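## Task

Scene 1: slide or carry the yellow bin, and no other bin, over the benches to the bench edge next to which two of the arms are mounted. Place the hook next to that yellow bin, lying flat on the bench top with its handle sticking out past that same edge. Every other object has to finish resting on the same thing it rests on at the start. The result only counts if it stays put without any robot holding it. At the end, open the grippers and move the arms away.

## Robot and tools

Robots. There are three identical i2rt Big YAM arms named arm1, arm2 and arm3. Each has six revolute joints, a two-finger gripper and a wrist camera. With joints 1 and 6 at zero and the hand level and pointing forward, the wrist camera rides on top of the hand and looks toward the fingertips. Reach is roughly 1.0 m from the joint1 axis. The joints move at different speeds, so the hand can take a wide, curved path between postures. Two fixed room cameras, room_a and room_b, also watch the scene. Occasionally a loose object gets a small push from outside.

Frames. Everything uses a single scene frame with its origin on the floor and +z up. The hand point lies halfway between the fingertips. The hand's z axis runs along the fingers, and the fingers open and close along its y axis. Each arm's foot has its own pose in that frame, which is never printed.

execute_actions. The argument actions is a list holding zero or one action. An action is an object keyed by arm name (arm1, arm2, arm3), and each arm gets one key, joints. joints maps joint names to absolute targets, not offsets. Names, units and ranges, with the tolerance counted as reached: joint1_rad -2.879 to 2.879 rad, ±0.045 (turns the arm about its foot, positive is counter-clockwise seen from above, and 0 points the way the foot faces). joint2_rad 0 to 3.141, ±0.14 (shoulder: 0 has the upper arm lying back roughly level, and increasing lifts it up and then forward). joint3_rad 0 to 3.019, ±0.09 (elbow: 0 is fully folded, and increasing opens it). joint4_rad -1.692 to 1.57, ±0.055 (hand pitch, positive tips the fingers up). joint5_rad -1.57 to 1.57, ±0.03 (sideways swing of the hand, positive toward the arm's right). joint6_rad -2.094 to 2.094, ±0.035 (hand roll, positive is clockwise seen from behind). gripper_m 0 to 0.093 m, ±0.003 (the gap between the fingertips, with roughly 50 to 62 N per pad at most). Every arm named in an action starts together, and arms may finish at different times. One action lasts at most 15 s. Omitted joints or arms may keep pushing toward earlier targets. An unknown key or an out-of-range value rejects the entire call and nothing moves. cameras is an optional list chosen from arm1_cam_wrist, arm2_cam_wrist, arm3_cam_wrist, room_a, room_b and all. Omitting it, passing null or passing all returns every camera, and [] returns none. An empty actions list just reports state and images.

wait(seconds 0 to 10) commands nothing new and returns the same kind of report. zoom_image(camera, region [x0,y0,x1,y1] in pixels from the top-left, up to 504x504) gives a closer view of that camera's latest full image. read_manual returns only licence text. finished_scene(scene 1 or 2) ends that scene for good and tells you whether the goal was met. The goal must hold at that moment.

Results. joint_positions gives the measured joints, and gripper_m is the sum of the two finger slides. The pictures line lists the cameras in image order. joint_status tells how each commanded motion ended. off_target means the joint settled away from its target and may still be pushing. contact_stop or time_out means the joint now holds where it stopped, though a timed-out joint can keep a target near its current position (within 0.375, 0.375, 0.113, 0.225, 0.075 and 0.3 rad for joints 1 to 6) and continue once the path frees. Send the reported position to relieve it. "joint command not followed" plus a cause line means a safety check blocked that arm's targets, and those joints show not_followed. The gripper target is still applied, and the blocked targets may be retried on later actions. on_its_own lists joints that are doing something this call did not command. Its "held at" value is a target, not a position. When a result reports a stop, later execute_actions, wait and finished_scene calls in the same reply are skipped. Very small target changes may produce no motion.

Calibration. Each camera line gives OpenCV intrinsics K, distortion D, and T_world_to_cam (4x4, metres, scene to camera), plus pos_world. Wrist cameras are fisheye at 504x504. Room cameras are 896x504 pinhole plus radial. Room cameras may be off by about 2.3° and 9 mm. Wrist camera poses come from the joint readings, so they carry extra error. The URDF supplies the link geometry, and hand is the pinch link, 0.13629 m out from the gripper frame.

Hazards. The arm does not stop when it touches something and can press hard. Avoid hard presses between arms. The anti-collision check ignores fingers, gripper housings and wrist cameras, and it can act too late. No state line reports contact between robots. Holding loads or pushing heats motors. MOTOR HOT shows from 85 °C, and at 100 °C an OVER-TEMPERATURE FAULT drops that arm (limit_stop_at_motor_heat, then send the target again). Unsupported joints carrying a load sag. Knocking anything off the work area or onto the floor ends the scene. Dropping, slipping, slamming or striking things lowers the result, so set objects down gently. Finish by opening the grippers and pulling the arms away.

Each tool is called after "Call:" in YAML: its name, and indented under it one key for each argument.

## Session

Call:
execute_actions:
  actions: []

Scene clock: 0.00 s.
arm1.joint_positions: joint1_rad=-0.689 joint2_rad=+0.472 joint3_rad=+1.552 joint4_rad=-1.296 joint5_rad=-0.258 joint6_rad=+0.123 gripper_m=+0.094
arm1.joint_status: not commanded
arm1.hand: x=-0.6158 y=-0.6607 z=+1.3741 quat_wxyz=(-0.484, +0.385, -0.674, -0.403) (m; scene frame)
arm2.joint_positions: joint1_rad=-0.827 joint2_rad=+0.545 joint3_rad=+1.419 joint4_rad=-1.328 joint5_rad=-0.176 joint6_rad=-0.071 gripper_m=+0.095
arm2.joint_status: not commanded
arm2.hand: x=+0.4315 y=-0.6372 z=+1.3480 quat_wxyz=(-0.474, +0.378, -0.756, -0.245) (m; scene frame)
arm3.joint_positions: joint1_rad=-0.137 joint2_rad=+0.440 joint3_rad=+1.595 joint4_rad=-1.284 joint5_rad=+0.118 joint6_rad=+0.354 gripper_m=+0.094
arm3.joint_status: not commanded
arm3.hand: x=+0.2956 y=+1.4973 z=+1.3908 quat_wxyz=(-0.453, -0.687, -0.296, +0.485) (m; scene frame)
pictures: arm1_cam_wrist, arm2_cam_wrist, arm3_cam_wrist, room_a, room_b
Images, in order (width x height): arm1_cam_wrist 504x504, arm2_cam_wrist 504x504, arm3_cam_wrist 504x504, room_a 896x504, room_b 896x504.

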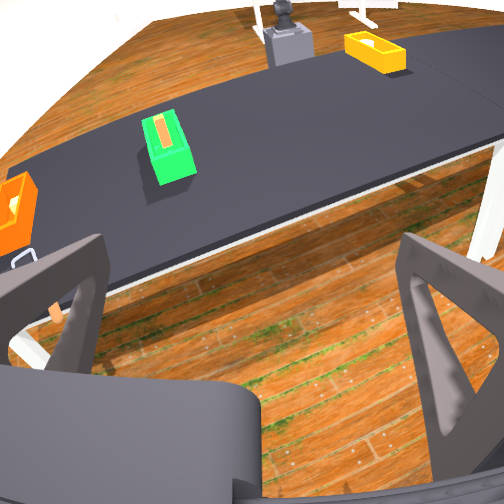

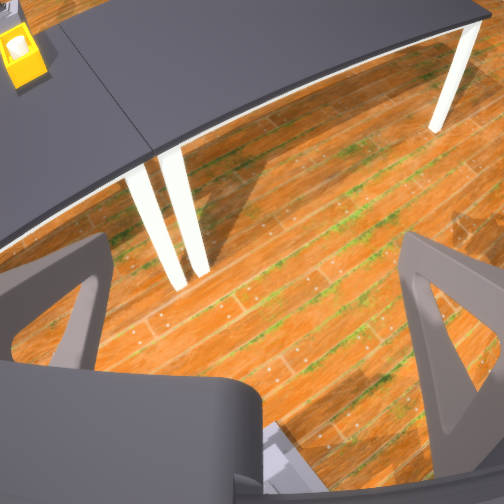

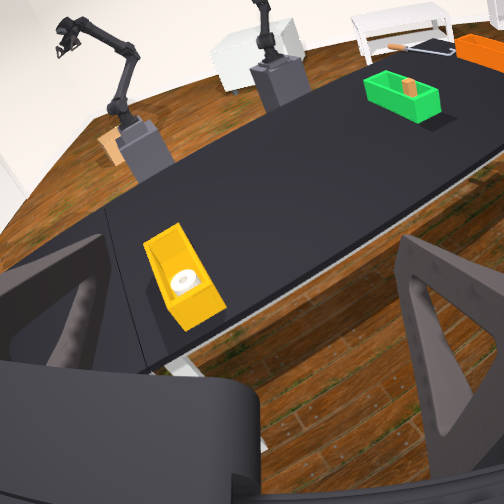

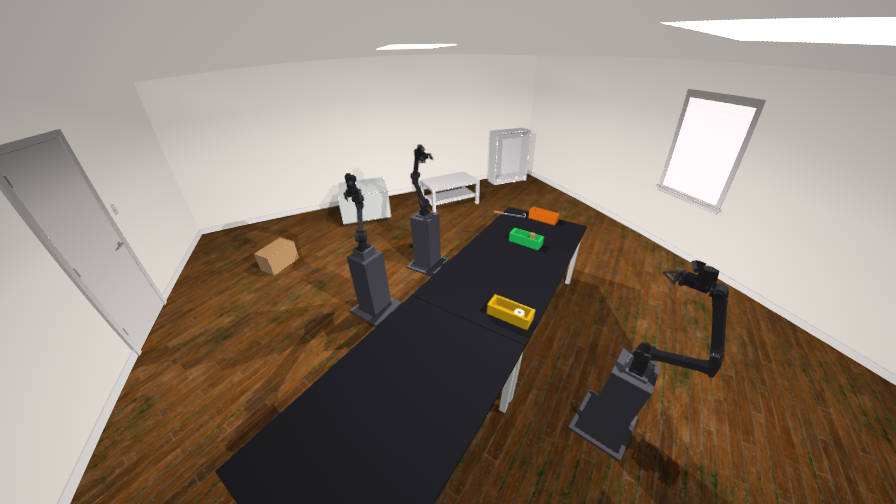

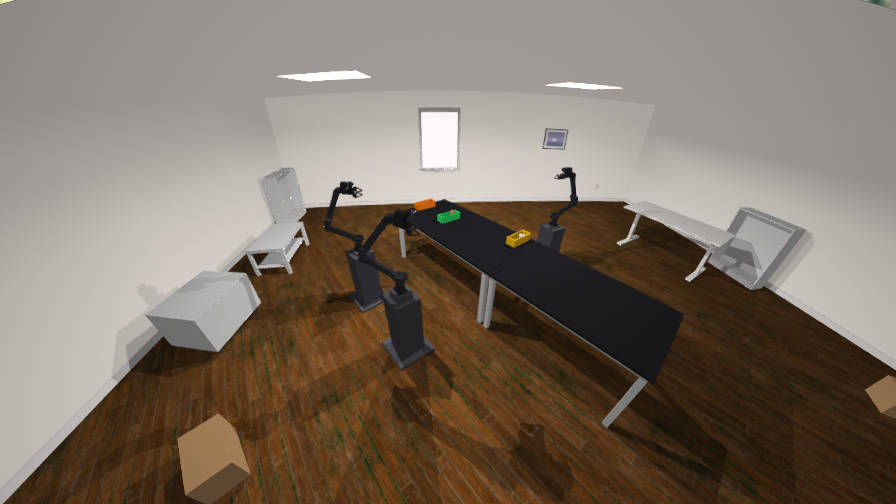

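Call:
zoom_image:
  camera: "room_a"
  region: [400, 180, 620, 350]

Call:
execute_actions:
  actions:
    - {"arm1":{"joints":{"joint1_rad":0.45,"joint2_rad":1.3,"joint3_rad":1.5,"joint4_rad":-0.6,"joint5_rad":0,"joint6_rad":0}},"arm3":{"joints":{"joint1_rad":0.15,"joint2_rad":1.2,"joint3_rad":1.3,"joint4_rad":-0.5,"joint5_rad":0,"joint6_rad":0,"gripper_m":0.0}}}
  cameras: ["arm1_cam_wrist","arm3_cam_wrist"]

Region (400, 180, 620, 350) of room_a's 896x504 image, scaled by 2.291, with more detail than that image has; it fills the top 389 rows of this view, and the rest is white.

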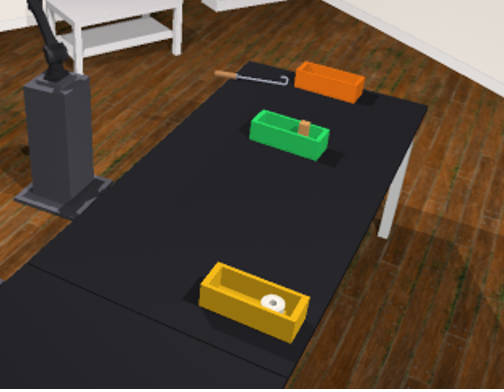

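Scene clock: 55.07 s.
arm1.joint_positions: joint1_rad=+0.452 joint2_rad=+1.301 joint3_rad=+1.492 joint4_rad=-0.625 joint5_rad=+0.000 joint6_rad=+0.012 gripper_m=+0.094
arm1.joint_status: all done
arm1.hand: x=-0.9469 y=-0.2851 z=+1.2070 quat_wxyz=(-0.267, +0.728, -0.426, -0.466) (m; scene frame)
arm2.joint_positions: joint1_rad=-0.827 joint2_rad=+0.545 joint3_rad=+1.419 joint4_rad=-1.328 joint5_rad=-0.176 joint6_rad=-0.071 gripper_m=+0.095
arm2.joint_status: not commanded
arm2.hand: x=+0.4315 y=-0.6372 z=+1.3480 quat_wxyz=(-0.474, +0.378, -0.756, -0.245) (m; scene frame)
arm3.joint_positions: joint1_rad=+0.147 joint2_rad=+1.218 joint3_rad=+1.264 joint4_rad=-0.523 joint5_rad=+0.004 joint6_rad=+0.016 gripper_m=+0.001
arm3.joint_status: all done
arm3.hand: x=+0.3387 y=+1.0345 z=+1.1382 quat_wxyz=(-0.371, -0.611, -0.593, +0.371) (m; scene frame)
pictures: arm1_cam_wrist, arm3_cam_wrist
camera_calibration (this result's frames):
arm1_cam_wrist: T_world_to_cam=[[0.873285, 0.48707, -0.0116482, 0.98108], [0.423142, -0.770083, -0.477413, 0.76178], [-0.241504, 0.411988, -0.878602, 1.07366], [0, 0, 0, 1]] pos_world=[-0.919813, -0.333555, 1.31843]
arm3_cam_wrist: T_world_to_cam=[[-0.999227, 0.0391052, -0.00395528, 0.29807], [0.0364983, 0.885829, -0.462574, -0.396361], [-0.0145854, -0.462361, -0.886572, 1.61639], [0, 0, 0, 1]] pos_world=[0.335881, 1.08681, 1.25087]
Images, in order (width x height): arm1_cam_wrist 504x504, arm3_cam_wrist 504x504.

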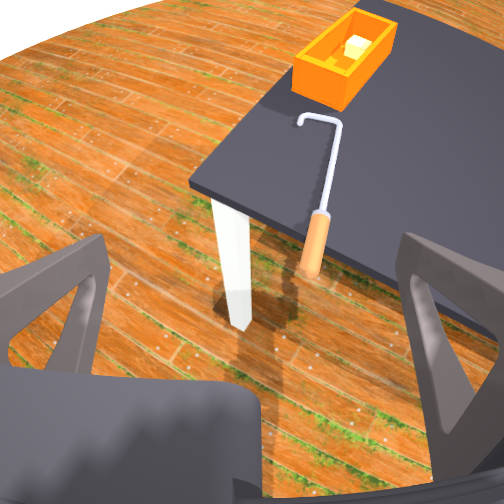

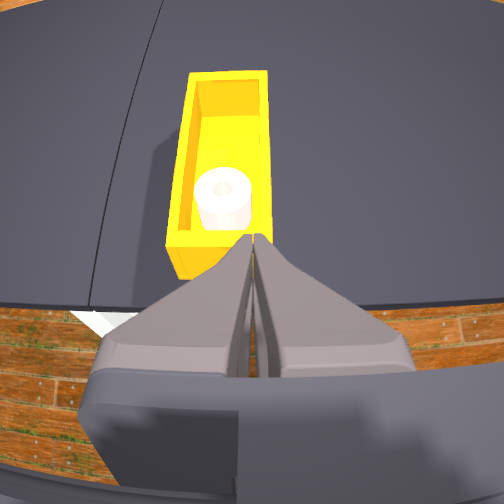

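Call:
execute_actions:
  actions:
    - {"arm1":{"joints":{"joint1_rad":0.405,"joint2_rad":2.296,"joint3_rad":1.21,"joint4_rad":1.086,"joint5_rad":0.215}},"arm3":{"joints":{"joint1_rad":0.186,"joint2_rad":1.5,"joint3_rad":0.79,"joint4_rad":0.866,"gripper_m":0.07}}}
  cameras: []

Call:
execute_actions:
  actions:
    - {"arm3":{"joints":{"joint2_rad":1.84}}}
  cameras: ["arm1_cam_wrist","arm3_cam_wrist","room_a"]

Scene clock: 93.13 s.
arm1.joint_positions: joint1_rad=+0.411 joint2_rad=+2.275 joint3_rad=+1.206 joint4_rad=+1.060 joint5_rad=+0.212 joint6_rad=+0.012 gripper_m=+0.094
arm1.joint_status: all done
arm1.hand: x=-0.9662 y=-0.1150 z=+0.7618 quat_wxyz=(-0.424, +0.564, -0.433, -0.561) (m; scene frame)
arm2.joint_positions: joint1_rad=-0.827 joint2_rad=+0.545 joint3_rad=+1.419 joint4_rad=-1.328 joint5_rad=-0.176 joint6_rad=-0.071 gripper_m=+0.095
arm2.joint_status: not commanded
arm2.hand: x=+0.4315 y=-0.6372 z=+1.3480 quat_wxyz=(-0.474, +0.378, -0.756, -0.245) (m; scene frame)
arm3.joint_positions: joint1_rad=+0.185 joint2_rad=+1.515 joint3_rad=+0.757 joint4_rad=+0.843 joint5_rad=+0.004 joint6_rad=+0.015 gripper_m=+0.070
arm3.joint_status: all done
arm3.hand: x=+0.3613 y=+0.9968 z=+0.9949 quat_wxyz=(-0.533, -0.474, -0.477, +0.513) (m; scene frame)
pictures: none
No camera images: the call's "cameras" was empty. Leave "cameras" out to get every camera's image.

Scene clock: 94.30 s.
arm1.joint_positions: joint1_rad=+0.411 joint2_rad=+2.275 joint3_rad=+1.206 joint4_rad=+1.060 joint5_rad=+0.212 joint6_rad=+0.012 gripper_m=+0.094
arm1.joint_status: not commanded
arm1.hand: x=-0.9662 y=-0.1150 z=+0.7618 quat_wxyz=(-0.424, +0.564, -0.433, -0.561) (m; scene frame)
arm2.joint_positions: joint1_rad=-0.827 joint2_rad=+0.545 joint3_rad=+1.419 joint4_rad=-1.328 joint5_rad=-0.176 joint6_rad=-0.071 gripper_m=+0.095
arm2.joint_status: not commanded
arm2.hand: x=+0.4315 y=-0.6372 z=+1.3480 quat_wxyz=(-0.474, +0.378, -0.756, -0.245) (m; scene frame)
arm3.joint_positions: joint1_rad=+0.185 joint2_rad=+1.852 joint3_rad=+0.764 joint4_rad=+0.854 joint5_rad=+0.004 joint6_rad=+0.015 gripper_m=+0.070
arm3.joint_status: all done
arm3.hand: x=+0.3621 y=+0.9771 z=+0.8048 quat_wxyz=(-0.449, -0.551, -0.555, +0.432) (m; scene frame)
pictures: arm1_cam_wrist, arm3_cam_wrist, room_a
camera_calibration (this result's frames):
arm1_cam_wrist: T_world_to_cam=[[0.965722, 0.259229, -0.0134499, 0.974387], [0.146092, -0.585613, -0.797317, 0.685653], [-0.214564, 0.768022, -0.603411, 0.465138], [0, 0, 0, 1]] pos_world=[-0.941353, -0.208298, 0.840458]
arm3_cam_wrist: T_world_to_cam=[[-0.999956, -0.000901461, -0.00936487, 0.366078], [0.0055271, 0.749228, -0.662289, -0.195211], [0.00761345, -0.662311, -0.74919, 1.37137], [0, 0, 0, 1]] pos_world=[0.3567, 1.05486, 0.901562]
Images, in order (width x height): arm1_cam_wrist 504x504, arm3_cam_wrist 504x504, room_a 896x504.

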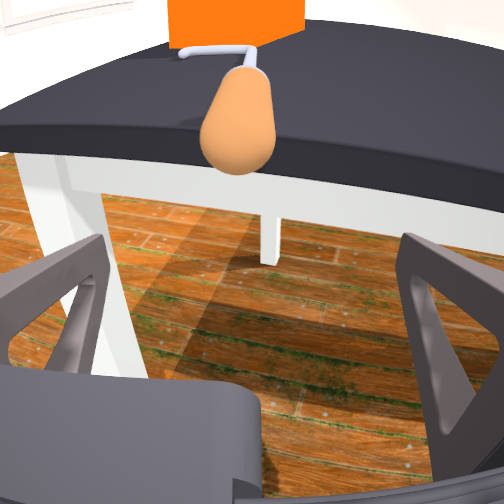

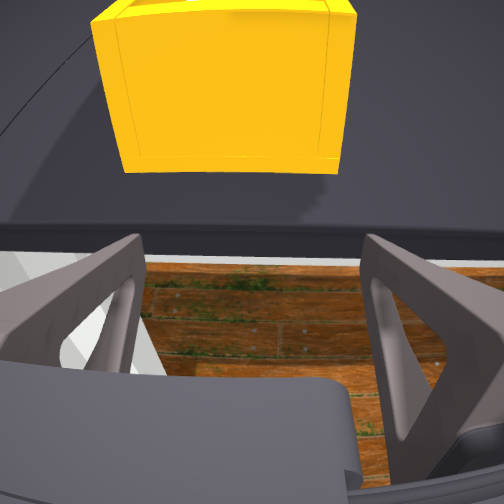

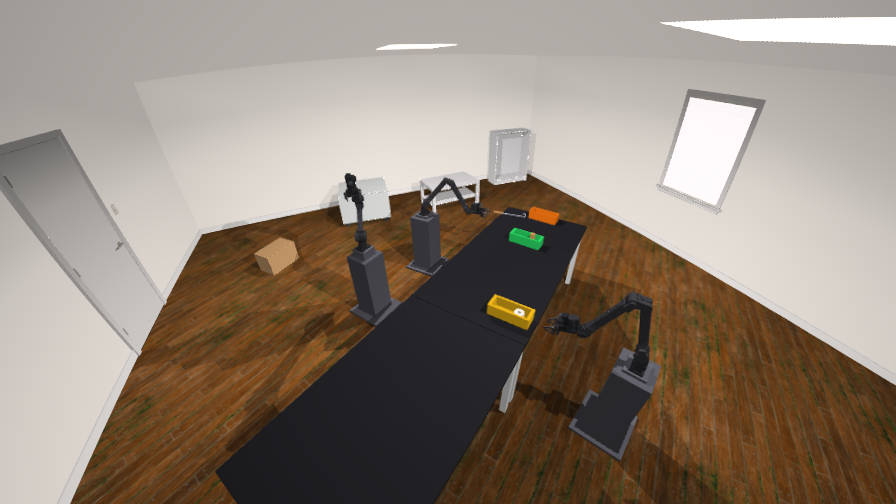

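Call:
execute_actions:
  actions:
    - {"arm1":{"joints":{"joint1_rad":0.385,"joint2_rad":2.37,"joint3_rad":1.47,"joint4_rad":0.925,"joint5_rad":0.19}},"arm3":{"joints":{"joint1_rad":0.197,"joint2_rad":2.125,"joint3_rad":1.33,"joint4_rad":0.65}}}
  cameras: ["arm1_cam_wrist","arm3_cam_wrist"]

Scene clock: 109.27 s.
arm1.joint_positions: joint1_rad=+0.395 joint2_rad=+2.356 joint3_rad=+1.443 joint4_rad=+0.945 joint5_rad=+0.193 joint6_rad=+0.012 gripper_m=+0.094
arm1.joint_status: all done
arm1.hand: x=-0.9891 y=-0.0495 z=+0.7801 quat_wxyz=(-0.430, +0.551, -0.425, -0.575) (m; scene frame)
arm2.joint_positions: joint1_rad=-0.827 joint2_rad=+0.545 joint3_rad=+1.419 joint4_rad=-1.328 joint5_rad=-0.176 joint6_rad=-0.071 gripper_m=+0.095
arm2.joint_status: not commanded
arm2.hand: x=+0.4315 y=-0.6372 z=+1.3480 quat_wxyz=(-0.474, +0.378, -0.756, -0.245) (m; scene frame)
arm3.joint_positions: joint1_rad=+0.192 joint2_rad=+2.116 joint3_rad=+1.293 joint4_rad=+0.661 joint5_rad=+0.004 joint6_rad=+0.002 gripper_m=+0.070
arm3.joint_status: all done
arm3.hand: x=+0.3713 y=+0.8075 z=+0.8260 quat_wxyz=(-0.468, -0.529, -0.543, +0.453) (m; scene frame)
pictures: arm1_cam_wrist, arm3_cam_wrist
camera_calibration (this result's frames):
arm1_cam_wrist: T_world_to_cam=[[0.964554, 0.262964, -0.0220146, 0.985478], [0.132445, -0.554584, -0.82152, 0.748861], [-0.228239, 0.789485, -0.569755, 0.382195], [0, 0, 0, 1]] pos_world=[-0.962498, -0.145576, 0.854656]
arm3_cam_wrist: T_world_to_cam=[[-0.999954, -0.00955122, 0.00127969, 0.373597], [-0.00759237, 0.699076, -0.715007, 0.0348274], [0.00593459, -0.714983, -0.699116, 1.27664], [0, 0, 0, 1]] pos_world=[0.366268, 0.891995, 0.916941]
Images, in order (width x height): arm1_cam_wrist 504x504, arm3_cam_wrist 504x504.

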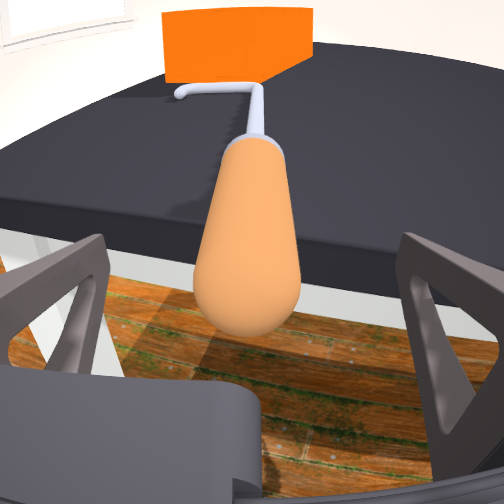

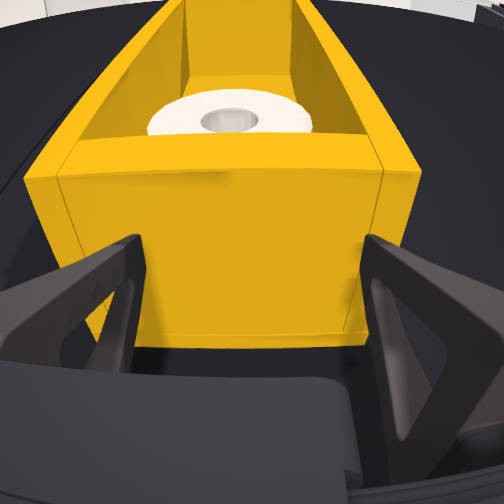

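Call:
execute_actions:
  actions:
    - {"arm1":{"joints":{"joint1_rad":0.375,"joint2_rad":2.43,"joint3_rad":1.605,"joint4_rad":0.82,"joint5_rad":0.18}},"arm3":{"joints":{"joint2_rad":2.38,"joint3_rad":1.815,"joint4_rad":0.39}}}
  cameras: ["arm1_cam_wrist","arm3_cam_wrist"]

Scene clock: 118.20 s.
arm1.joint_positions: joint1_rad=+0.387 joint2_rad=+2.397 joint3_rad=+1.565 joint4_rad=+0.842 joint5_rad=+0.182 joint6_rad=+0.012 gripper_m=+0.094
arm1.joint_status: all done
arm1.hand: x=-0.9994 y=-0.0183 z=+0.7808 quat_wxyz=(-0.425, +0.559, -0.428, -0.568) (m; scene frame)
arm2.joint_positions: joint1_rad=-0.827 joint2_rad=+0.545 joint3_rad=+1.419 joint4_rad=-1.328 joint5_rad=-0.176 joint6_rad=-0.071 gripper_m=+0.095
arm2.joint_status: not commanded
arm2.hand: x=+0.4315 y=-0.6372 z=+1.3480 quat_wxyz=(-0.474, +0.378, -0.756, -0.245) (m; scene frame)
arm3.joint_positions: joint1_rad=+0.192 joint2_rad=+2.363 joint3_rad=+1.766 joint4_rad=+0.401 joint5_rad=+0.004 joint6_rad=-0.002 gripper_m=+0.070
arm3.joint_status: all done
arm3.hand: x=+0.3756 y=+0.6900 z=+0.8128 quat_wxyz=(-0.458, -0.536, -0.553, +0.445) (m; scene frame)
pictures: arm1_cam_wrist, arm3_cam_wrist
camera_calibration (this result's frames):
arm1_cam_wrist: T_world_to_cam=[[0.964075, 0.265066, -0.0173326, 0.983177], [0.142498, -0.571143, -0.808388, 0.767538], [-0.224175, 0.776876, -0.588395, 0.374004], [0, 0, 0, 1]] pos_world=[-0.973386, -0.112788, 0.857572]
arm3_cam_wrist: T_world_to_cam=[[-0.999915, -0.0112615, 0.00652077, 0.373696], [-0.0126488, 0.72335, -0.690366, 0.0726864], [0.00305777, -0.69039, -0.723431, 1.18726], [0, 0, 0, 1]] pos_world=[0.370953, 0.771302, 0.906642]
Images, in order (width x height): arm1_cam_wrist 504x504, arm3_cam_wrist 504x504.

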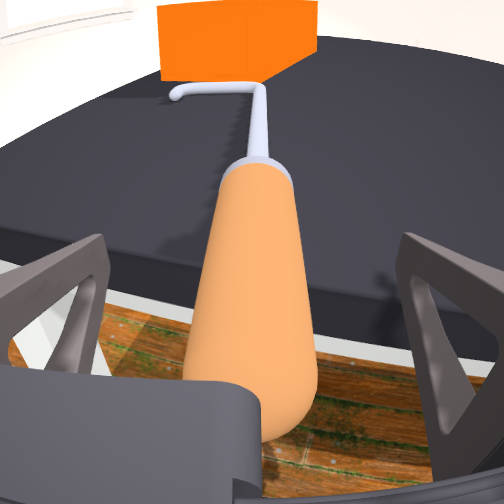

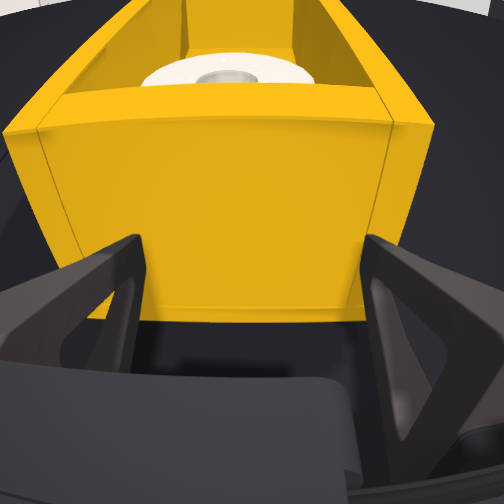

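Call:
execute_actions:
  actions:
    - {"arm1":{"joints":{"joint4_rad":0.80,"gripper_m":0.0}},"arm3":{"joints":{"joint2_rad":2.675,"joint3_rad":2.45,"joint4_rad":0.06}}}
  cameras: ["arm1_cam_wrist","arm3_cam_wrist"]

Scene clock: 124.93 s.
arm1.joint_positions: joint1_rad=+0.387 joint2_rad=+2.397 joint3_rad=+1.565 joint4_rad=+0.821 joint5_rad=+0.183 joint6_rad=+0.012 gripper_m=+0.028
arm1.joint_status: gripper_m off_target (ended at +0.028, target +0.000); the others done
arm1.hand: x=-0.9990 y=-0.0182 z=+0.7758 quat_wxyz=(-0.422, +0.566, -0.432, -0.561) (m; scene frame)
arm2.joint_positions: joint1_rad=-0.827 joint2_rad=+0.545 joint3_rad=+1.419 joint4_rad=-1.328 joint5_rad=-0.176 joint6_rad=-0.071 gripper_m=+0.095
arm2.joint_status: not commanded
arm2.hand: x=+0.4315 y=-0.6372 z=+1.3480 quat_wxyz=(-0.474, +0.378, -0.756, -0.245) (m; scene frame)
arm3.joint_positions: joint1_rad=+0.192 joint2_rad=+2.661 joint3_rad=+2.399 joint4_rad=+0.070 joint5_rad=+0.003 joint6_rad=-0.003 gripper_m=+0.070
arm3.joint_status: all done
arm3.hand: x=+0.3791 y=+0.5872 z=+0.8284 quat_wxyz=(-0.459, -0.534, -0.552, +0.446) (m; scene frame)
pictures: arm1_cam_wrist, arm3_cam_wrist
camera_calibration (this result's frames):
arm1_cam_wrist: T_world_to_cam=[[0.964436, 0.263994, -0.0130779, 0.979728], [0.14961, -0.586012, -0.796371, 0.76103], [-0.217901, 0.766092, -0.604666, 0.389731], [0, 0, 0, 1]] pos_world=[-0.973819, -0.11124, 0.854532]
arm3_cam_wrist: T_world_to_cam=[[-0.999909, -0.0116697, 0.00672578, 0.375977], [-0.0130709, 0.720171, -0.693673, 0.162629], [0.00325126, -0.693698, -0.720258, 1.12676], [0, 0, 0, 1]] pos_world=[0.374405, 0.6689, 0.921843]
Images, in order (width x height): arm1_cam_wrist 504x504, arm3_cam_wrist 504x504.

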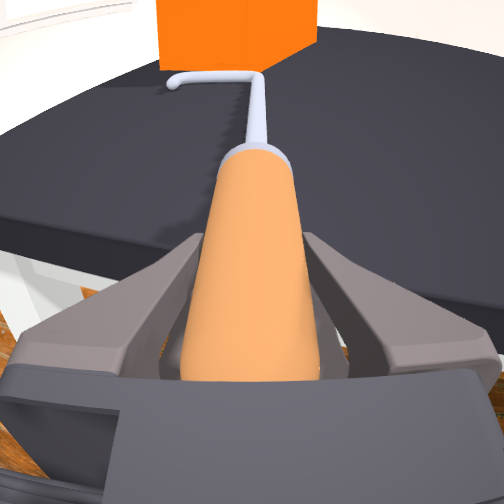

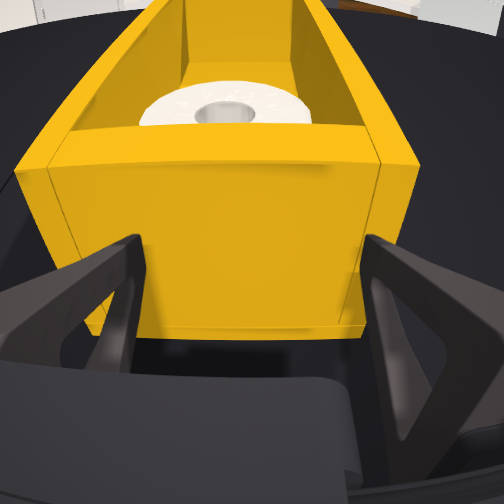

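Call:
execute_actions:
  actions:
    - {"arm1":{"joints":{"joint2_rad":2.1}},"arm3":{"joints":{"joint2_rad":2.2,"joint3_rad":2.3}}}
  cameras: []

Call:
execute_actions:
  actions:
    - {"arm1":{"joints":{"joint1_rad":-0.745,"joint2_rad":2.45,"joint3_rad":2.01,"joint4_rad":0.6,"joint5_rad":-0.67}},"arm3":{"joints":{"joint2_rad":1.0,"joint3_rad":1.3,"joint4_rad":-0.5}},"arm2":{"joints":{"joint1_rad":0.2,"joint2_rad":1.2,"joint3_rad":0.9,"joint4_rad":0.3,"joint5_rad":0.7,"joint6_rad":0}}}
  cameras: ["arm1_cam_wrist","room_b"]

Scene clock: 141.33 s.
arm1.joint_positions: joint1_rad=+0.386 joint2_rad=+2.107 joint3_rad=+1.565 joint4_rad=+0.785 joint5_rad=+0.182 joint6_rad=+0.008 gripper_m=+0.028
arm1.joint_status: all done
arm1.hand: x=-0.9953 y=-0.0267 z=+1.0070 quat_wxyz=(-0.460, +0.482, -0.387, -0.637) (m; scene frame)
arm2.joint_positions: joint1_rad=-0.827 joint2_rad=+0.545 joint3_rad=+1.419 joint4_rad=-1.328 joint5_rad=-0.176 joint6_rad=-0.071 gripper_m=+0.095
arm2.joint_status: not commanded
arm2.hand: x=+0.4315 y=-0.6372 z=+1.3480 quat_wxyz=(-0.474, +0.378, -0.756, -0.245) (m; scene frame)
arm3.joint_positions: joint1_rad=+0.192 joint2_rad=+2.190 joint3_rad=+2.286 joint4_rad=+0.060 joint5_rad=+0.003 joint6_rad=-0.003 gripper_m=+0.070
arm3.joint_status: all done
arm3.hand: x=+0.3758 y=+0.6699 z=+1.2016 quat_wxyz=(-0.547, -0.450, -0.464, +0.532) (m; scene frame)
pictures: none
No camera images: the call's "cameras" was empty. Leave "cameras" out to get every camera's image.

Scene clock: 143.60 s.
arm1.joint_positions: joint1_rad=-0.729 joint2_rad=+2.455 joint3_rad=+1.961 joint4_rad=+0.610 joint5_rad=-0.671 joint6_rad=+0.016 gripper_m=+0.029
arm1.joint_status: all done
arm1.hand: x=-0.1870 y=-0.0141 z=+0.8876 quat_wxyz=(-0.533, +0.495, -0.459, -0.511) (m; scene frame)
arm2.joint_positions: joint1_rad=+0.201 joint2_rad=+1.208 joint3_rad=+0.879 joint4_rad=+0.284 joint5_rad=+0.697 joint6_rad=-0.011 gripper_m=+0.095
arm2.joint_status: all done
arm2.hand: x=+0.3107 y=-0.2627 z=+1.1529 quat_wxyz=(-0.604, +0.381, -0.609, -0.345) (m; scene frame)
arm3.joint_positions: joint1_rad=+0.192 joint2_rad=+0.989 joint3_rad=+1.292 joint4_rad=-0.488 joint5_rad=+0.003 joint6_rad=-0.003 gripper_m=+0.070
arm3.joint_status: all done
arm3.hand: x=+0.3609 y=+1.1138 z=+1.2763 quat_wxyz=(-0.461, -0.533, -0.551, +0.448) (m; scene frame)
pictures: arm1_cam_wrist, room_b
camera_calibration (this result's frames):
arm1_cam_wrist: T_world_to_cam=[[0.998645, 0.00490428, 0.0518134, 0.142065], [0.0468226, -0.519318, -0.853298, 0.76324], [0.0227228, 0.854567, -0.518843, 0.601158], [0, 0, 0, 1]] pos_world=[-0.191269, -0.118063, 0.955817]
Images, in order (width x height): arm1_cam_wrist 504x504, room_b 896x504.

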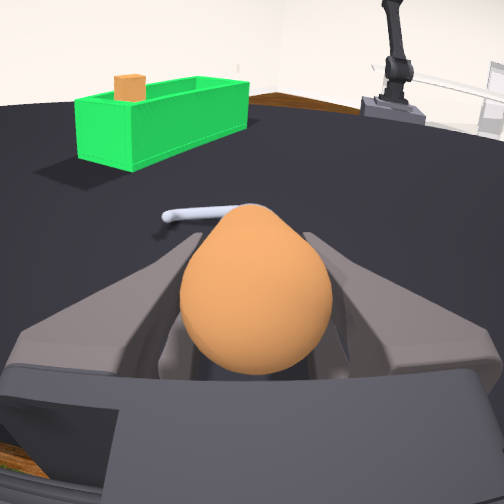

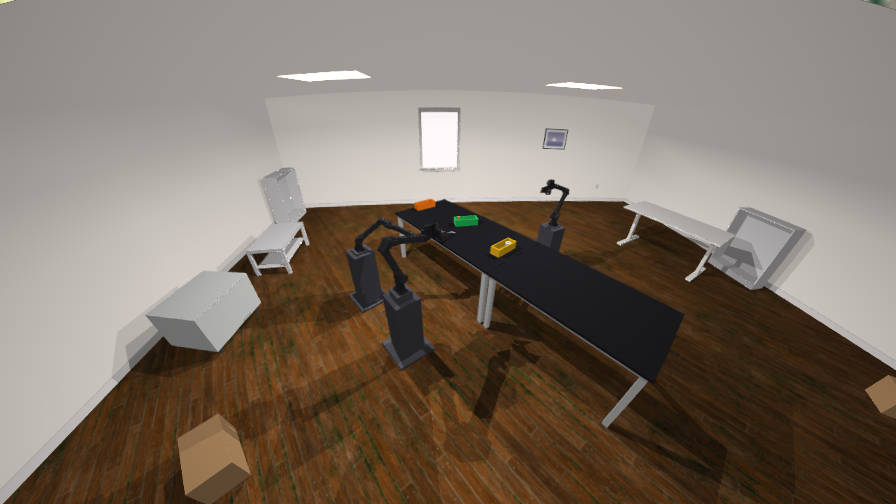

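Call:
execute_actions:
  actions:
    - {"arm1":{"joints":{"joint2_rad":2.575}}}
  cameras: ["arm1_cam_wrist"]

Scene clock: 148.23 s.
arm1.joint_positions: joint1_rad=-0.736 joint2_rad=+2.570 joint3_rad=+1.971 joint4_rad=+0.610 joint5_rad=-0.671 joint6_rad=+0.016 gripper_m=+0.028
arm1.joint_status: all done
arm1.hand: x=-0.1814 y=-0.0174 z=+0.7919 quat_wxyz=(-0.499, +0.498, -0.498, -0.505) (m; scene frame)
arm2.joint_positions: joint1_rad=+0.201 joint2_rad=+1.208 joint3_rad=+0.879 joint4_rad=+0.284 joint5_rad=+0.697 joint6_rad=-0.011 gripper_m=+0.095
arm2.joint_status: not commanded
arm2.hand: x=+0.3107 y=-0.2627 z=+1.1529 quat_wxyz=(-0.604, +0.381, -0.609, -0.345) (m; scene frame)
arm3.joint_positions: joint1_rad=+0.192 joint2_rad=+0.989 joint3_rad=+1.292 joint4_rad=-0.488 joint5_rad=+0.003 joint6_rad=-0.003 gripper_m=+0.070
arm3.joint_status: not commanded
arm3.hand: x=+0.3609 y=+1.1138 z=+1.2763 quat_wxyz=(-0.461, -0.533, -0.551, +0.448) (m; scene frame)
pictures: arm1_cam_wrist
camera_calibration (this result's frames):
arm1_cam_wrist: T_world_to_cam=[[0.99992, -0.000618519, -0.0126427, 0.192627], [-0.0105899, -0.587996, -0.808795, 0.632768], [-0.00693362, 0.808864, -0.587955, 0.60276], [0, 0, 0, 1]] pos_world=[-0.181731, -0.115367, 0.86861]
Images, in order (width x height): arm1_cam_wrist 504x504.

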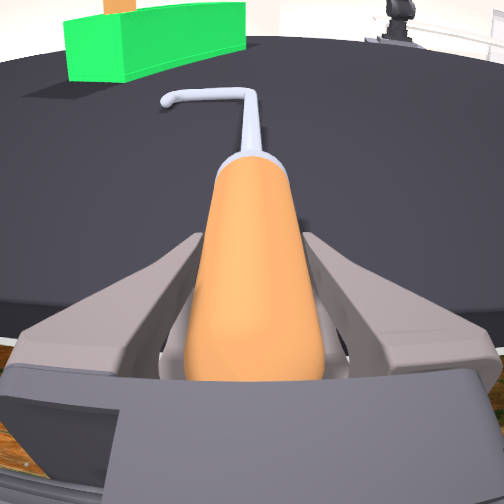

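Call:
execute_actions:
  actions:
    - {"arm1":{"joints":{"joint1_rad":-0.785,"joint2_rad":2.505,"joint3_rad":1.815,"joint4_rad":0.72,"joint5_rad":-0.705}}}
  cameras: ["arm1_cam_wrist"]

Scene clock: 161.87 s.
arm1.joint_positions: joint1_rad=-0.780 joint2_rad=+2.523 joint3_rad=+1.828 joint4_rad=+0.697 joint5_rad=-0.704 joint6_rad=+0.015 gripper_m=+0.028
arm1.joint_status: all done
arm1.hand: x=-0.1720 y=-0.0614 z=+0.7779 quat_wxyz=(-0.499, +0.495, -0.504, -0.502) (m; scene frame)
arm2.joint_positions: joint1_rad=+0.201 joint2_rad=+1.208 joint3_rad=+0.879 joint4_rad=+0.284 joint5_rad=+0.697 joint6_rad=-0.011 gripper_m=+0.095
arm2.joint_status: not commanded
arm2.hand: x=+0.3107 y=-0.2627 z=+1.1529 quat_wxyz=(-0.604, +0.381, -0.609, -0.345) (m; scene frame)
arm3.joint_positions: joint1_rad=+0.192 joint2_rad=+0.989 joint3_rad=+1.292 joint4_rad=-0.488 joint5_rad=+0.003 joint6_rad=-0.003 gripper_m=+0.070
arm3.joint_status: not commanded
arm3.hand: x=+0.3609 y=+1.1138 z=+1.2763 quat_wxyz=(-0.461, -0.533, -0.551, +0.448) (m; scene frame)
pictures: arm1_cam_wrist
camera_calibration (this result's frames):
arm1_cam_wrist: T_world_to_cam=[[0.999777, -0.0125666, -0.0169944, 0.185701], [-0.021136, -0.593118, -0.804838, 0.590445], [0.0000343423, 0.805017, -0.593252, 0.635265], [0, 0, 0, 1]] pos_world=[-0.173201, -0.158862, 0.855241]
Images, in order (width x height): arm1_cam_wrist 504x504.

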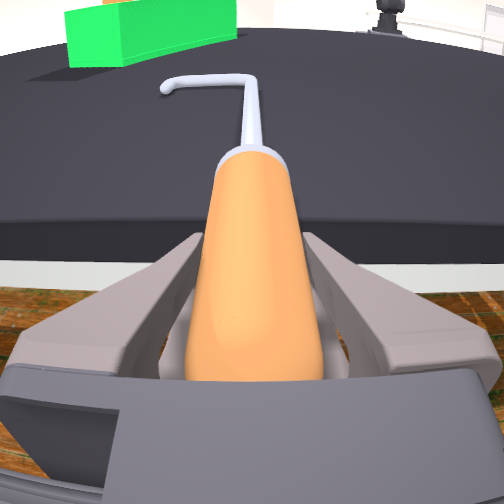

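Call:
execute_actions:
  actions:
    - {"arm1":{"joints":{"gripper_m":0.093}}}
  cameras: []

Call:
execute_actions:
  actions:
    - {"arm1":{"joints":{"joint2_rad":2.2}}}
  cameras: ["arm1_cam_wrist"]

Call:
execute_actions:
  actions:
    - {"arm1":{"joints":{"joint1_rad":0.3,"joint2_rad":1.0,"joint3_rad":1.2,"joint4_rad":-0.5,"joint5_rad":0}}}
  cameras: []

Scene clock: 171.40 s.
arm1.joint_positions: joint1_rad=-0.780 joint2_rad=+2.522 joint3_rad=+1.828 joint4_rad=+0.697 joint5_rad=-0.704 joint6_rad=+0.014 gripper_m=+0.093
arm1.joint_status: all done
arm1.hand: x=-0.1720 y=-0.0613 z=+0.7782 quat_wxyz=(-0.500, +0.496, -0.503, -0.501) (m; scene frame)
arm2.joint_positions: joint1_rad=+0.201 joint2_rad=+1.208 joint3_rad=+0.879 joint4_rad=+0.284 joint5_rad=+0.697 joint6_rad=-0.011 gripper_m=+0.095
arm2.joint_status: not commanded
arm2.hand: x=+0.3107 y=-0.2627 z=+1.1529 quat_wxyz=(-0.604, +0.381, -0.609, -0.345) (m; scene frame)
arm3.joint_positions: joint1_rad=+0.192 joint2_rad=+0.989 joint3_rad=+1.292 joint4_rad=-0.488 joint5_rad=+0.003 joint6_rad=-0.003 gripper_m=+0.070
arm3.joint_status: not commanded
arm3.hand: x=+0.3609 y=+1.1138 z=+1.2763 quat_wxyz=(-0.461, -0.533, -0.551, +0.448) (m; scene frame)
pictures: none
No camera images: the call's "cameras" was empty. Leave "cameras" out to get every camera's image.

Scene clock: 172.87 s.
arm1.joint_positions: joint1_rad=-0.780 joint2_rad=+2.175 joint3_rad=+1.811 joint4_rad=+0.714 joint5_rad=-0.704 joint6_rad=+0.014 gripper_m=+0.093
arm1.joint_status: all done
arm1.hand: x=-0.1896 y=-0.0807 z=+1.0643 quat_wxyz=(-0.613, +0.480, -0.374, -0.504) (m; scene frame)
arm2.joint_positions: joint1_rad=+0.201 joint2_rad=+1.208 joint3_rad=+0.879 joint4_rad=+0.284 joint5_rad=+0.697 joint6_rad=-0.011 gripper_m=+0.095
arm2.joint_status: not commanded
arm2.hand: x=+0.3107 y=-0.2627 z=+1.1529 quat_wxyz=(-0.604, +0.381, -0.609, -0.345) (m; scene frame)
arm3.joint_positions: joint1_rad=+0.192 joint2_rad=+0.989 joint3_rad=+1.292 joint4_rad=-0.488 joint5_rad=+0.003 joint6_rad=-0.003 gripper_m=+0.070
arm3.joint_status: not commanded
arm3.hand: x=+0.3609 y=+1.1138 z=+1.2763 quat_wxyz=(-0.461, -0.533, -0.551, +0.448) (m; scene frame)
pictures: arm1_cam_wrist
camera_calibration (this result's frames):
arm1_cam_wrist: T_world_to_cam=[[0.978307, -0.0367044, 0.203883, -0.0331515], [0.176825, -0.364794, -0.914144, 0.981437], [0.107928, 0.930365, -0.35039, 0.592905], [0, 0, 0, 1]] pos_world=[-0.205101, -0.194813, 1.11168]
Images, in order (width x height): arm1_cam_wrist 504x504.

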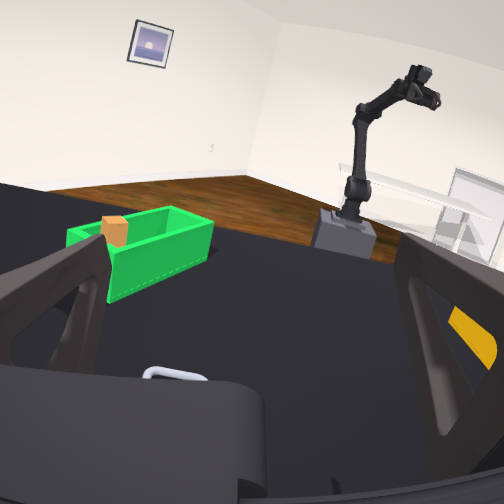

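Scene clock: 174.73 s.
arm1.joint_positions: joint1_rad=+0.292 joint2_rad=+0.990 joint3_rad=+1.213 joint4_rad=-0.481 joint5_rad=-0.003 joint6_rad=+0.010 gripper_m=+0.093
arm1.joint_status: all done
arm1.hand: x=-0.8263 y=-0.3419 z=+1.2307 quat_wxyz=(-0.344, +0.651, -0.452, -0.503) (m; scene frame)
arm2.joint_positions: joint1_rad=+0.201 joint2_rad=+1.208 joint3_rad=+0.879 joint4_rad=+0.284 joint5_rad=+0.697 joint6_rad=-0.011 gripper_m=+0.095
arm2.joint_status: not commanded
arm2.hand: x=+0.3107 y=-0.2627 z=+1.1529 quat_wxyz=(-0.604, +0.381, -0.609, -0.345) (m; scene frame)
arm3.joint_positions: joint1_rad=+0.192 joint2_rad=+0.989 joint3_rad=+1.292 joint4_rad=-0.488 joint5_rad=+0.003 joint6_rad=-0.003 gripper_m=+0.070
arm3.joint_status: not commanded
arm3.hand: x=+0.3609 y=+1.1138 z=+1.2763 quat_wxyz=(-0.461, -0.533, -0.551, +0.448) (m; scene frame)
pictures: none
No camera images: the call's "cameras" was empty. Leave "cameras" out to get every camera's image.

Call:
execute_actions:
  actions:
    - {"arm2":{"joints":{"joint1_rad":0.79,"joint2_rad":2.5,"joint3_rad":1.6,"joint4_rad":0.94,"joint5_rad":0.79}}}
  cameras: ["arm2_cam_wrist"]

Scene clock: 181.97 s.
arm1.joint_positions: joint1_rad=+0.292 joint2_rad=+0.990 joint3_rad=+1.213 joint4_rad=-0.481 joint5_rad=-0.003 joint6_rad=+0.010 gripper_m=+0.093
arm1.joint_status: not commanded
arm1.hand: x=-0.8263 y=-0.3419 z=+1.2307 quat_wxyz=(-0.344, +0.651, -0.452, -0.503) (m; scene frame)
arm2.joint_positions: joint1_rad=+0.790 joint2_rad=+2.505 joint3_rad=+1.576 joint4_rad=+0.926 joint5_rad=+0.788 joint6_rad=-0.010 gripper_m=+0.095
arm2.joint_status: all done
arm2.hand: x=-0.1699 y=-0.1502 z=+0.7705 quat_wxyz=(-0.502, +0.505, -0.495, -0.498) (m; scene frame)
arm3.joint_positions: joint1_rad=+0.192 joint2_rad=+0.989 joint3_rad=+1.292 joint4_rad=-0.488 joint5_rad=+0.003 joint6_rad=-0.003 gripper_m=+0.070
arm3.joint_status: not commanded
arm3.hand: x=+0.3609 y=+1.1138 z=+1.2763 quat_wxyz=(-0.461, -0.533, -0.551, +0.448) (m; scene frame)
pictures: arm2_cam_wrist
camera_calibration (this result's frames):
arm2_cam_wrist: T_world_to_cam=[[0.999844, 0.0162996, -0.00685975, 0.181712], [0.00404181, -0.58826, -0.808661, 0.536018], [-0.0172161, 0.808507, -0.588234, 0.691855], [0, 0, 0, 1]] pos_world=[-0.171939, -0.247013, 0.841676]
Images, in order (width x height): arm2_cam_wrist 504x504.

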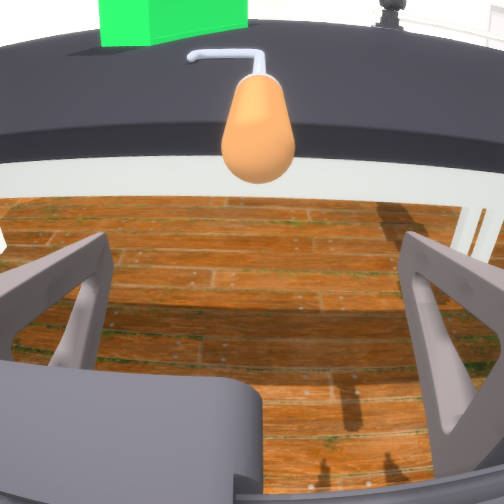

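Call:
execute_actions:
  actions:
    - {"arm2":{"joints":{"joint1_rad":0.68,"joint2_rad":2.655,"joint3_rad":1.985,"joint4_rad":0.70,"joint5_rad":0.68}}}
  cameras: ["arm2_cam_wrist"]

Scene clock: 188.83 s.
arm1.joint_positions: joint1_rad=+0.292 joint2_rad=+0.990 joint3_rad=+1.213 joint4_rad=-0.481 joint5_rad=-0.003 joint6_rad=+0.010 gripper_m=+0.093
arm1.joint_status: not commanded
arm1.hand: x=-0.8263 y=-0.3419 z=+1.2307 quat_wxyz=(-0.344, +0.651, -0.452, -0.503) (m; scene frame)
arm2.joint_positions: joint1_rad=+0.678 joint2_rad=+2.635 joint3_rad=+1.962 joint4_rad=+0.709 joint5_rad=+0.682 joint6_rad=-0.010 gripper_m=+0.095
arm2.joint_status: all done
arm2.hand: x=-0.1694 y=-0.0307 z=+0.8006 quat_wxyz=(-0.505, +0.490, -0.496, -0.510) (m; scene frame)
arm3.joint_positions: joint1_rad=+0.192 joint2_rad=+0.989 joint3_rad=+1.292 joint4_rad=-0.488 joint5_rad=+0.003 joint6_rad=-0.003 gripper_m=+0.070
arm3.joint_status: not commanded
arm3.hand: x=+0.3609 y=+1.1138 z=+1.2763 quat_wxyz=(-0.461, -0.533, -0.551, +0.448) (m; scene frame)
pictures: arm2_cam_wrist
camera_calibration (this result's frames):
arm2_cam_wrist: T_world_to_cam=[[0.999439, 0.0108831, -0.0316625, 0.199097], [-0.0200203, -0.563731, -0.825716, 0.640954], [-0.0268355, 0.825887, -0.563197, 0.591745], [0, 0, 0, 1]] pos_world=[-0.170274, -0.129556, 0.868819]
Images, in order (width x height): arm2_cam_wrist 504x504.

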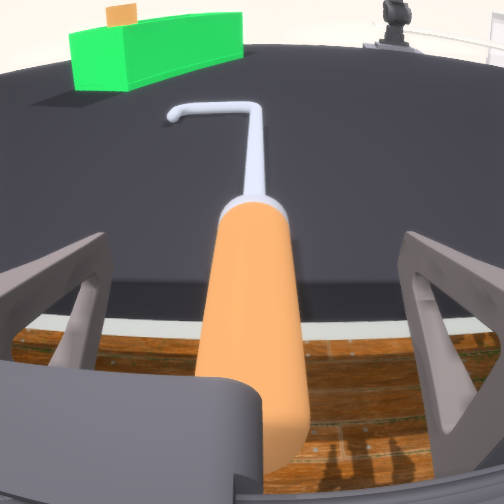

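Call:
execute_actions:
  actions:
    - {"arm2":{"joints":{"joint2_rad":2.68}}}
  cameras: ["arm2_cam_wrist"]

Scene clock: 193.60 s.
arm1.joint_positions: joint1_rad=+0.292 joint2_rad=+0.990 joint3_rad=+1.213 joint4_rad=-0.481 joint5_rad=-0.003 joint6_rad=+0.010 gripper_m=+0.093
arm1.joint_status: not commanded
arm1.hand: x=-0.8263 y=-0.3419 z=+1.2307 quat_wxyz=(-0.344, +0.651, -0.452, -0.503) (m; scene frame)
arm2.joint_positions: joint1_rad=+0.678 joint2_rad=+2.635 joint3_rad=+1.962 joint4_rad=+0.709 joint5_rad=+0.682 joint6_rad=-0.010 gripper_m=+0.095
arm2.joint_status: all done
arm2.hand: x=-0.1694 y=-0.0307 z=+0.8006 quat_wxyz=(-0.505, +0.490, -0.496, -0.510) (m; scene frame)
arm3.joint_positions: joint1_rad=+0.192 joint2_rad=+0.989 joint3_rad=+1.292 joint4_rad=-0.488 joint5_rad=+0.003 joint6_rad=-0.003 gripper_m=+0.070
arm3.joint_status: not commanded
arm3.hand: x=+0.3609 y=+1.1138 z=+1.2763 quat_wxyz=(-0.461, -0.533, -0.551, +0.448) (m; scene frame)
pictures: arm2_cam_wrist
camera_calibration (this result's frames):
arm2_cam_wrist: T_world_to_cam=[[0.999439, 0.0108831, -0.0316625, 0.199097], [-0.0200203, -0.563731, -0.825716, 0.640954], [-0.0268355, 0.825887, -0.563197, 0.591745], [0, 0, 0, 1]] pos_world=[-0.170274, -0.129556, 0.868819]
Images, in order (width x height): arm2_cam_wrist 504x504.

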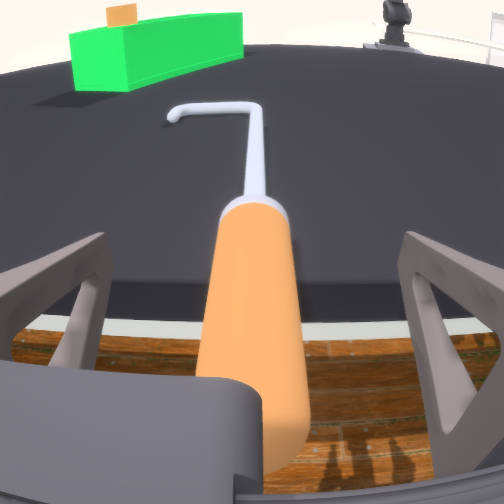

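Call:
execute_actions:
  actions:
    - {"arm2":{"joints":{"joint2_rad":2.65,"joint3_rad":1.92}}}
  cameras: ["arm2_cam_wrist"]

Scene clock: 197.17 s.
arm1.joint_positions: joint1_rad=+0.292 joint2_rad=+0.990 joint3_rad=+1.213 joint4_rad=-0.481 joint5_rad=-0.003 joint6_rad=+0.010 gripper_m=+0.093
arm1.joint_status: not commanded
arm1.hand: x=-0.8263 y=-0.3419 z=+1.2307 quat_wxyz=(-0.344, +0.651, -0.452, -0.503) (m; scene frame)
arm2.joint_positions: joint1_rad=+0.678 joint2_rad=+2.635 joint3_rad=+1.919 joint4_rad=+0.709 joint5_rad=+0.682 joint6_rad=-0.010 gripper_m=+0.095
arm2.joint_status: all done
arm2.hand: x=-0.1628 y=-0.0387 z=+0.7790 quat_wxyz=(-0.503, +0.505, -0.497, -0.495) (m; scene frame)
arm3.joint_positions: joint1_rad=+0.192 joint2_rad=+0.989 joint3_rad=+1.292 joint4_rad=-0.488 joint5_rad=+0.003 joint6_rad=-0.003 gripper_m=+0.070
arm3.joint_status: not commanded
arm3.hand: x=+0.3609 y=+1.1138 z=+1.2763 quat_wxyz=(-0.461, -0.533, -0.551, +0.448) (m; scene frame)
pictures: arm2_cam_wrist
camera_calibration (this result's frames):
arm2_cam_wrist: T_world_to_cam=[[0.999933, 0.0105454, -0.0048682, 0.171162], [0.00230634, -0.591061, -0.806624, 0.60642], [-0.0113836, 0.806558, -0.591045, 0.609877], [0, 0, 0, 1]] pos_world=[-0.165606, -0.135275, 0.850451]
Images, in order (width x height): arm2_cam_wrist 504x504.

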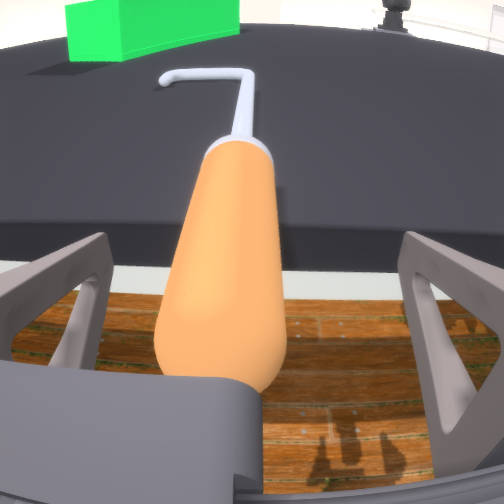

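Call:
execute_actions:
  actions:
    - {"arm2":{"joints":{"joint1_rad":0.655,"joint2_rad":2.705,"joint3_rad":2.06,"joint4_rad":0.635,"joint5_rad":0.655}}}
  cameras: ["arm2_cam_wrist"]

Scene clock: 204.13 s.
arm1.joint_positions: joint1_rad=+0.292 joint2_rad=+0.990 joint3_rad=+1.213 joint4_rad=-0.481 joint5_rad=-0.003 joint6_rad=+0.010 gripper_m=+0.093
arm1.joint_status: not commanded
arm1.hand: x=-0.8263 y=-0.3419 z=+1.2307 quat_wxyz=(-0.344, +0.651, -0.452, -0.503) (m; scene frame)
arm2.joint_positions: joint1_rad=+0.660 joint2_rad=+2.671 joint3_rad=+2.024 joint4_rad=+0.645 joint5_rad=+0.658 joint6_rad=-0.010 gripper_m=+0.095
arm2.joint_status: all done
arm2.hand: x=-0.1660 y=-0.0137 z=+0.7879 quat_wxyz=(-0.502, +0.504, -0.495, -0.498) (m; scene frame)
arm3.joint_positions: joint1_rad=+0.192 joint2_rad=+0.989 joint3_rad=+1.292 joint4_rad=-0.488 joint5_rad=+0.003 joint6_rad=-0.003 gripper_m=+0.070
arm3.joint_status: not commanded
arm3.hand: x=+0.3609 y=+1.1138 z=+1.2763 quat_wxyz=(-0.461, -0.533, -0.551, +0.448) (m; scene frame)
pictures: arm2_cam_wrist
camera_calibration (this result's frames):
arm2_cam_wrist: T_world_to_cam=[[0.999829, 0.0163139, -0.00867167, 0.177215], [0.0025618, -0.587246, -0.809405, 0.630691], [-0.0182969, 0.809244, -0.587187, 0.59071], [0, 0, 0, 1]] pos_world=[-0.167992, -0.110549, 0.858878]
Images, in order (width x height): arm2_cam_wrist 504x504.

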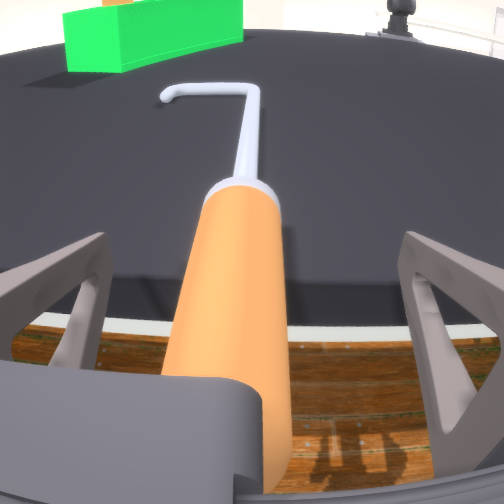

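Call:
execute_actions:
  actions:
    - {"arm2":{"joints":{"joint4_rad":0.61,"gripper_m":0}}}
  cameras: ["arm2_cam_wrist"]

Call:
execute_actions:
  actions:
    - {"arm2":{"joints":{"joint2_rad":2.45,"joint6_rad":-1.57}}}
  cameras: ["arm2_cam_wrist","room_b"]

Scene clock: 209.17 s.
arm1.joint_positions: joint1_rad=+0.292 joint2_rad=+0.990 joint3_rad=+1.213 joint4_rad=-0.481 joint5_rad=-0.003 joint6_rad=+0.010 gripper_m=+0.093
arm1.joint_status: not commanded
arm1.hand: x=-0.8263 y=-0.3419 z=+1.2307 quat_wxyz=(-0.344, +0.651, -0.452, -0.503) (m; scene frame)
arm2.joint_positions: joint1_rad=+0.660 joint2_rad=+2.671 joint3_rad=+2.024 joint4_rad=+0.622 joint5_rad=+0.656 joint6_rad=-0.009 gripper_m=+0.029
arm2.joint_status: gripper_m off_target (ended at +0.029, target +0.000); the others done
arm2.hand: x=-0.1664 y=-0.0137 z=+0.7829 quat_wxyz=(-0.500, +0.513, -0.496, -0.491) (m; scene frame)
arm3.joint_positions: joint1_rad=+0.192 joint2_rad=+0.989 joint3_rad=+1.292 joint4_rad=-0.488 joint5_rad=+0.003 joint6_rad=-0.003 gripper_m=+0.070
arm3.joint_status: not commanded
arm3.hand: x=+0.3609 y=+1.1138 z=+1.2763 quat_wxyz=(-0.461, -0.533, -0.551, +0.448) (m; scene frame)
pictures: arm2_cam_wrist
camera_calibration (this result's frames):
arm2_cam_wrist: T_world_to_cam=[[0.999815, 0.0185072, 0.0051595, 0.166714], [0.0152666, -0.602229, -0.798177, 0.619756], [-0.0116648, 0.798109, -0.6024, 0.600683], [0, 0, 0, 1]] pos_world=[-0.169138, -0.109261, 0.855667]
Images, in order (width x height): arm2_cam_wrist 504x504.

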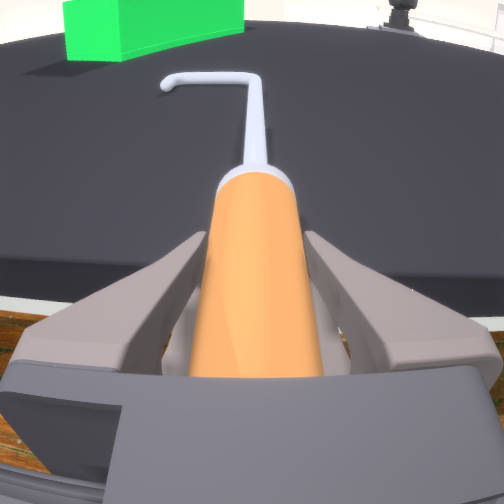

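Scene clock: 211.33 s.
arm1.joint_positions: joint1_rad=+0.292 joint2_rad=+0.990 joint3_rad=+1.213 joint4_rad=-0.481 joint5_rad=-0.003 joint6_rad=+0.010 gripper_m=+0.093
arm1.joint_status: not commanded
arm1.hand: x=-0.8263 y=-0.3419 z=+1.2307 quat_wxyz=(-0.344, +0.651, -0.452, -0.503) (m; scene frame)
arm2.joint_positions: joint1_rad=+0.660 joint2_rad=+2.454 joint3_rad=+2.023 joint4_rad=+0.585 joint5_rad=+0.656 joint6_rad=-1.553 gripper_m=+0.029
arm2.joint_status: all done
arm2.hand: x=-0.1711 y=-0.0083 z=+0.9670 quat_wxyz=(-0.748, +0.661, -0.036, -0.042) (m; scene frame)
arm3.joint_positions: joint1_rad=+0.192 joint2_rad=+0.989 joint3_rad=+1.292 joint4_rad=-0.488 joint5_rad=+0.003 joint6_rad=-0.003 gripper_m=+0.070
arm3.joint_status: not commanded
arm3.hand: x=+0.3609 y=+1.1138 z=+1.2763 quat_wxyz=(-0.461, -0.533, -0.551, +0.448) (m; scene frame)
pictures: arm2_cam_wrist, room_b
camera_calibration (this result's frames):
arm2_cam_wrist: T_world_to_cam=[[0.130749, -0.110782, 0.985207, -0.927118], [0.803785, -0.569889, -0.170754, 0.298501], [0.580375, 0.81422, 0.0145321, 0.212111], [0, 0, 0, 1]] pos_world=[-0.241815, -0.1053, 0.96129]
Images, in order (width x height): arm2_cam_wrist 504x504, room_b 896x504.

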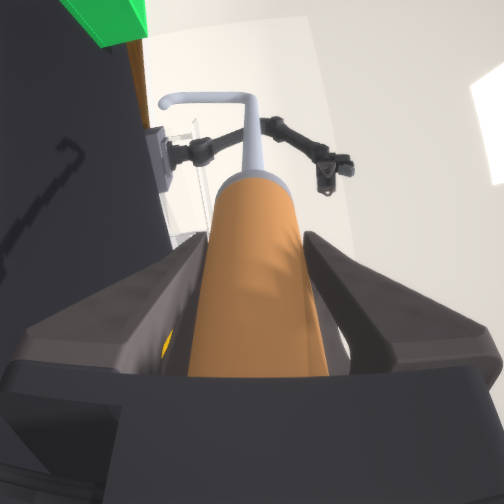

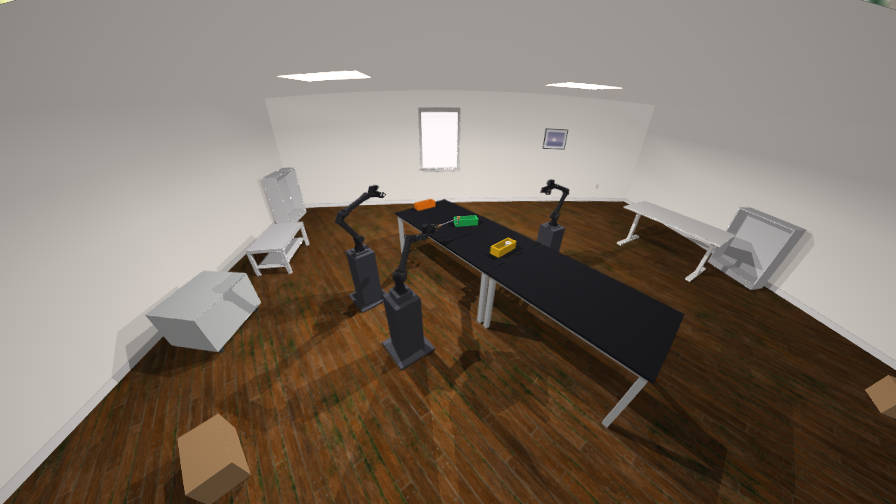

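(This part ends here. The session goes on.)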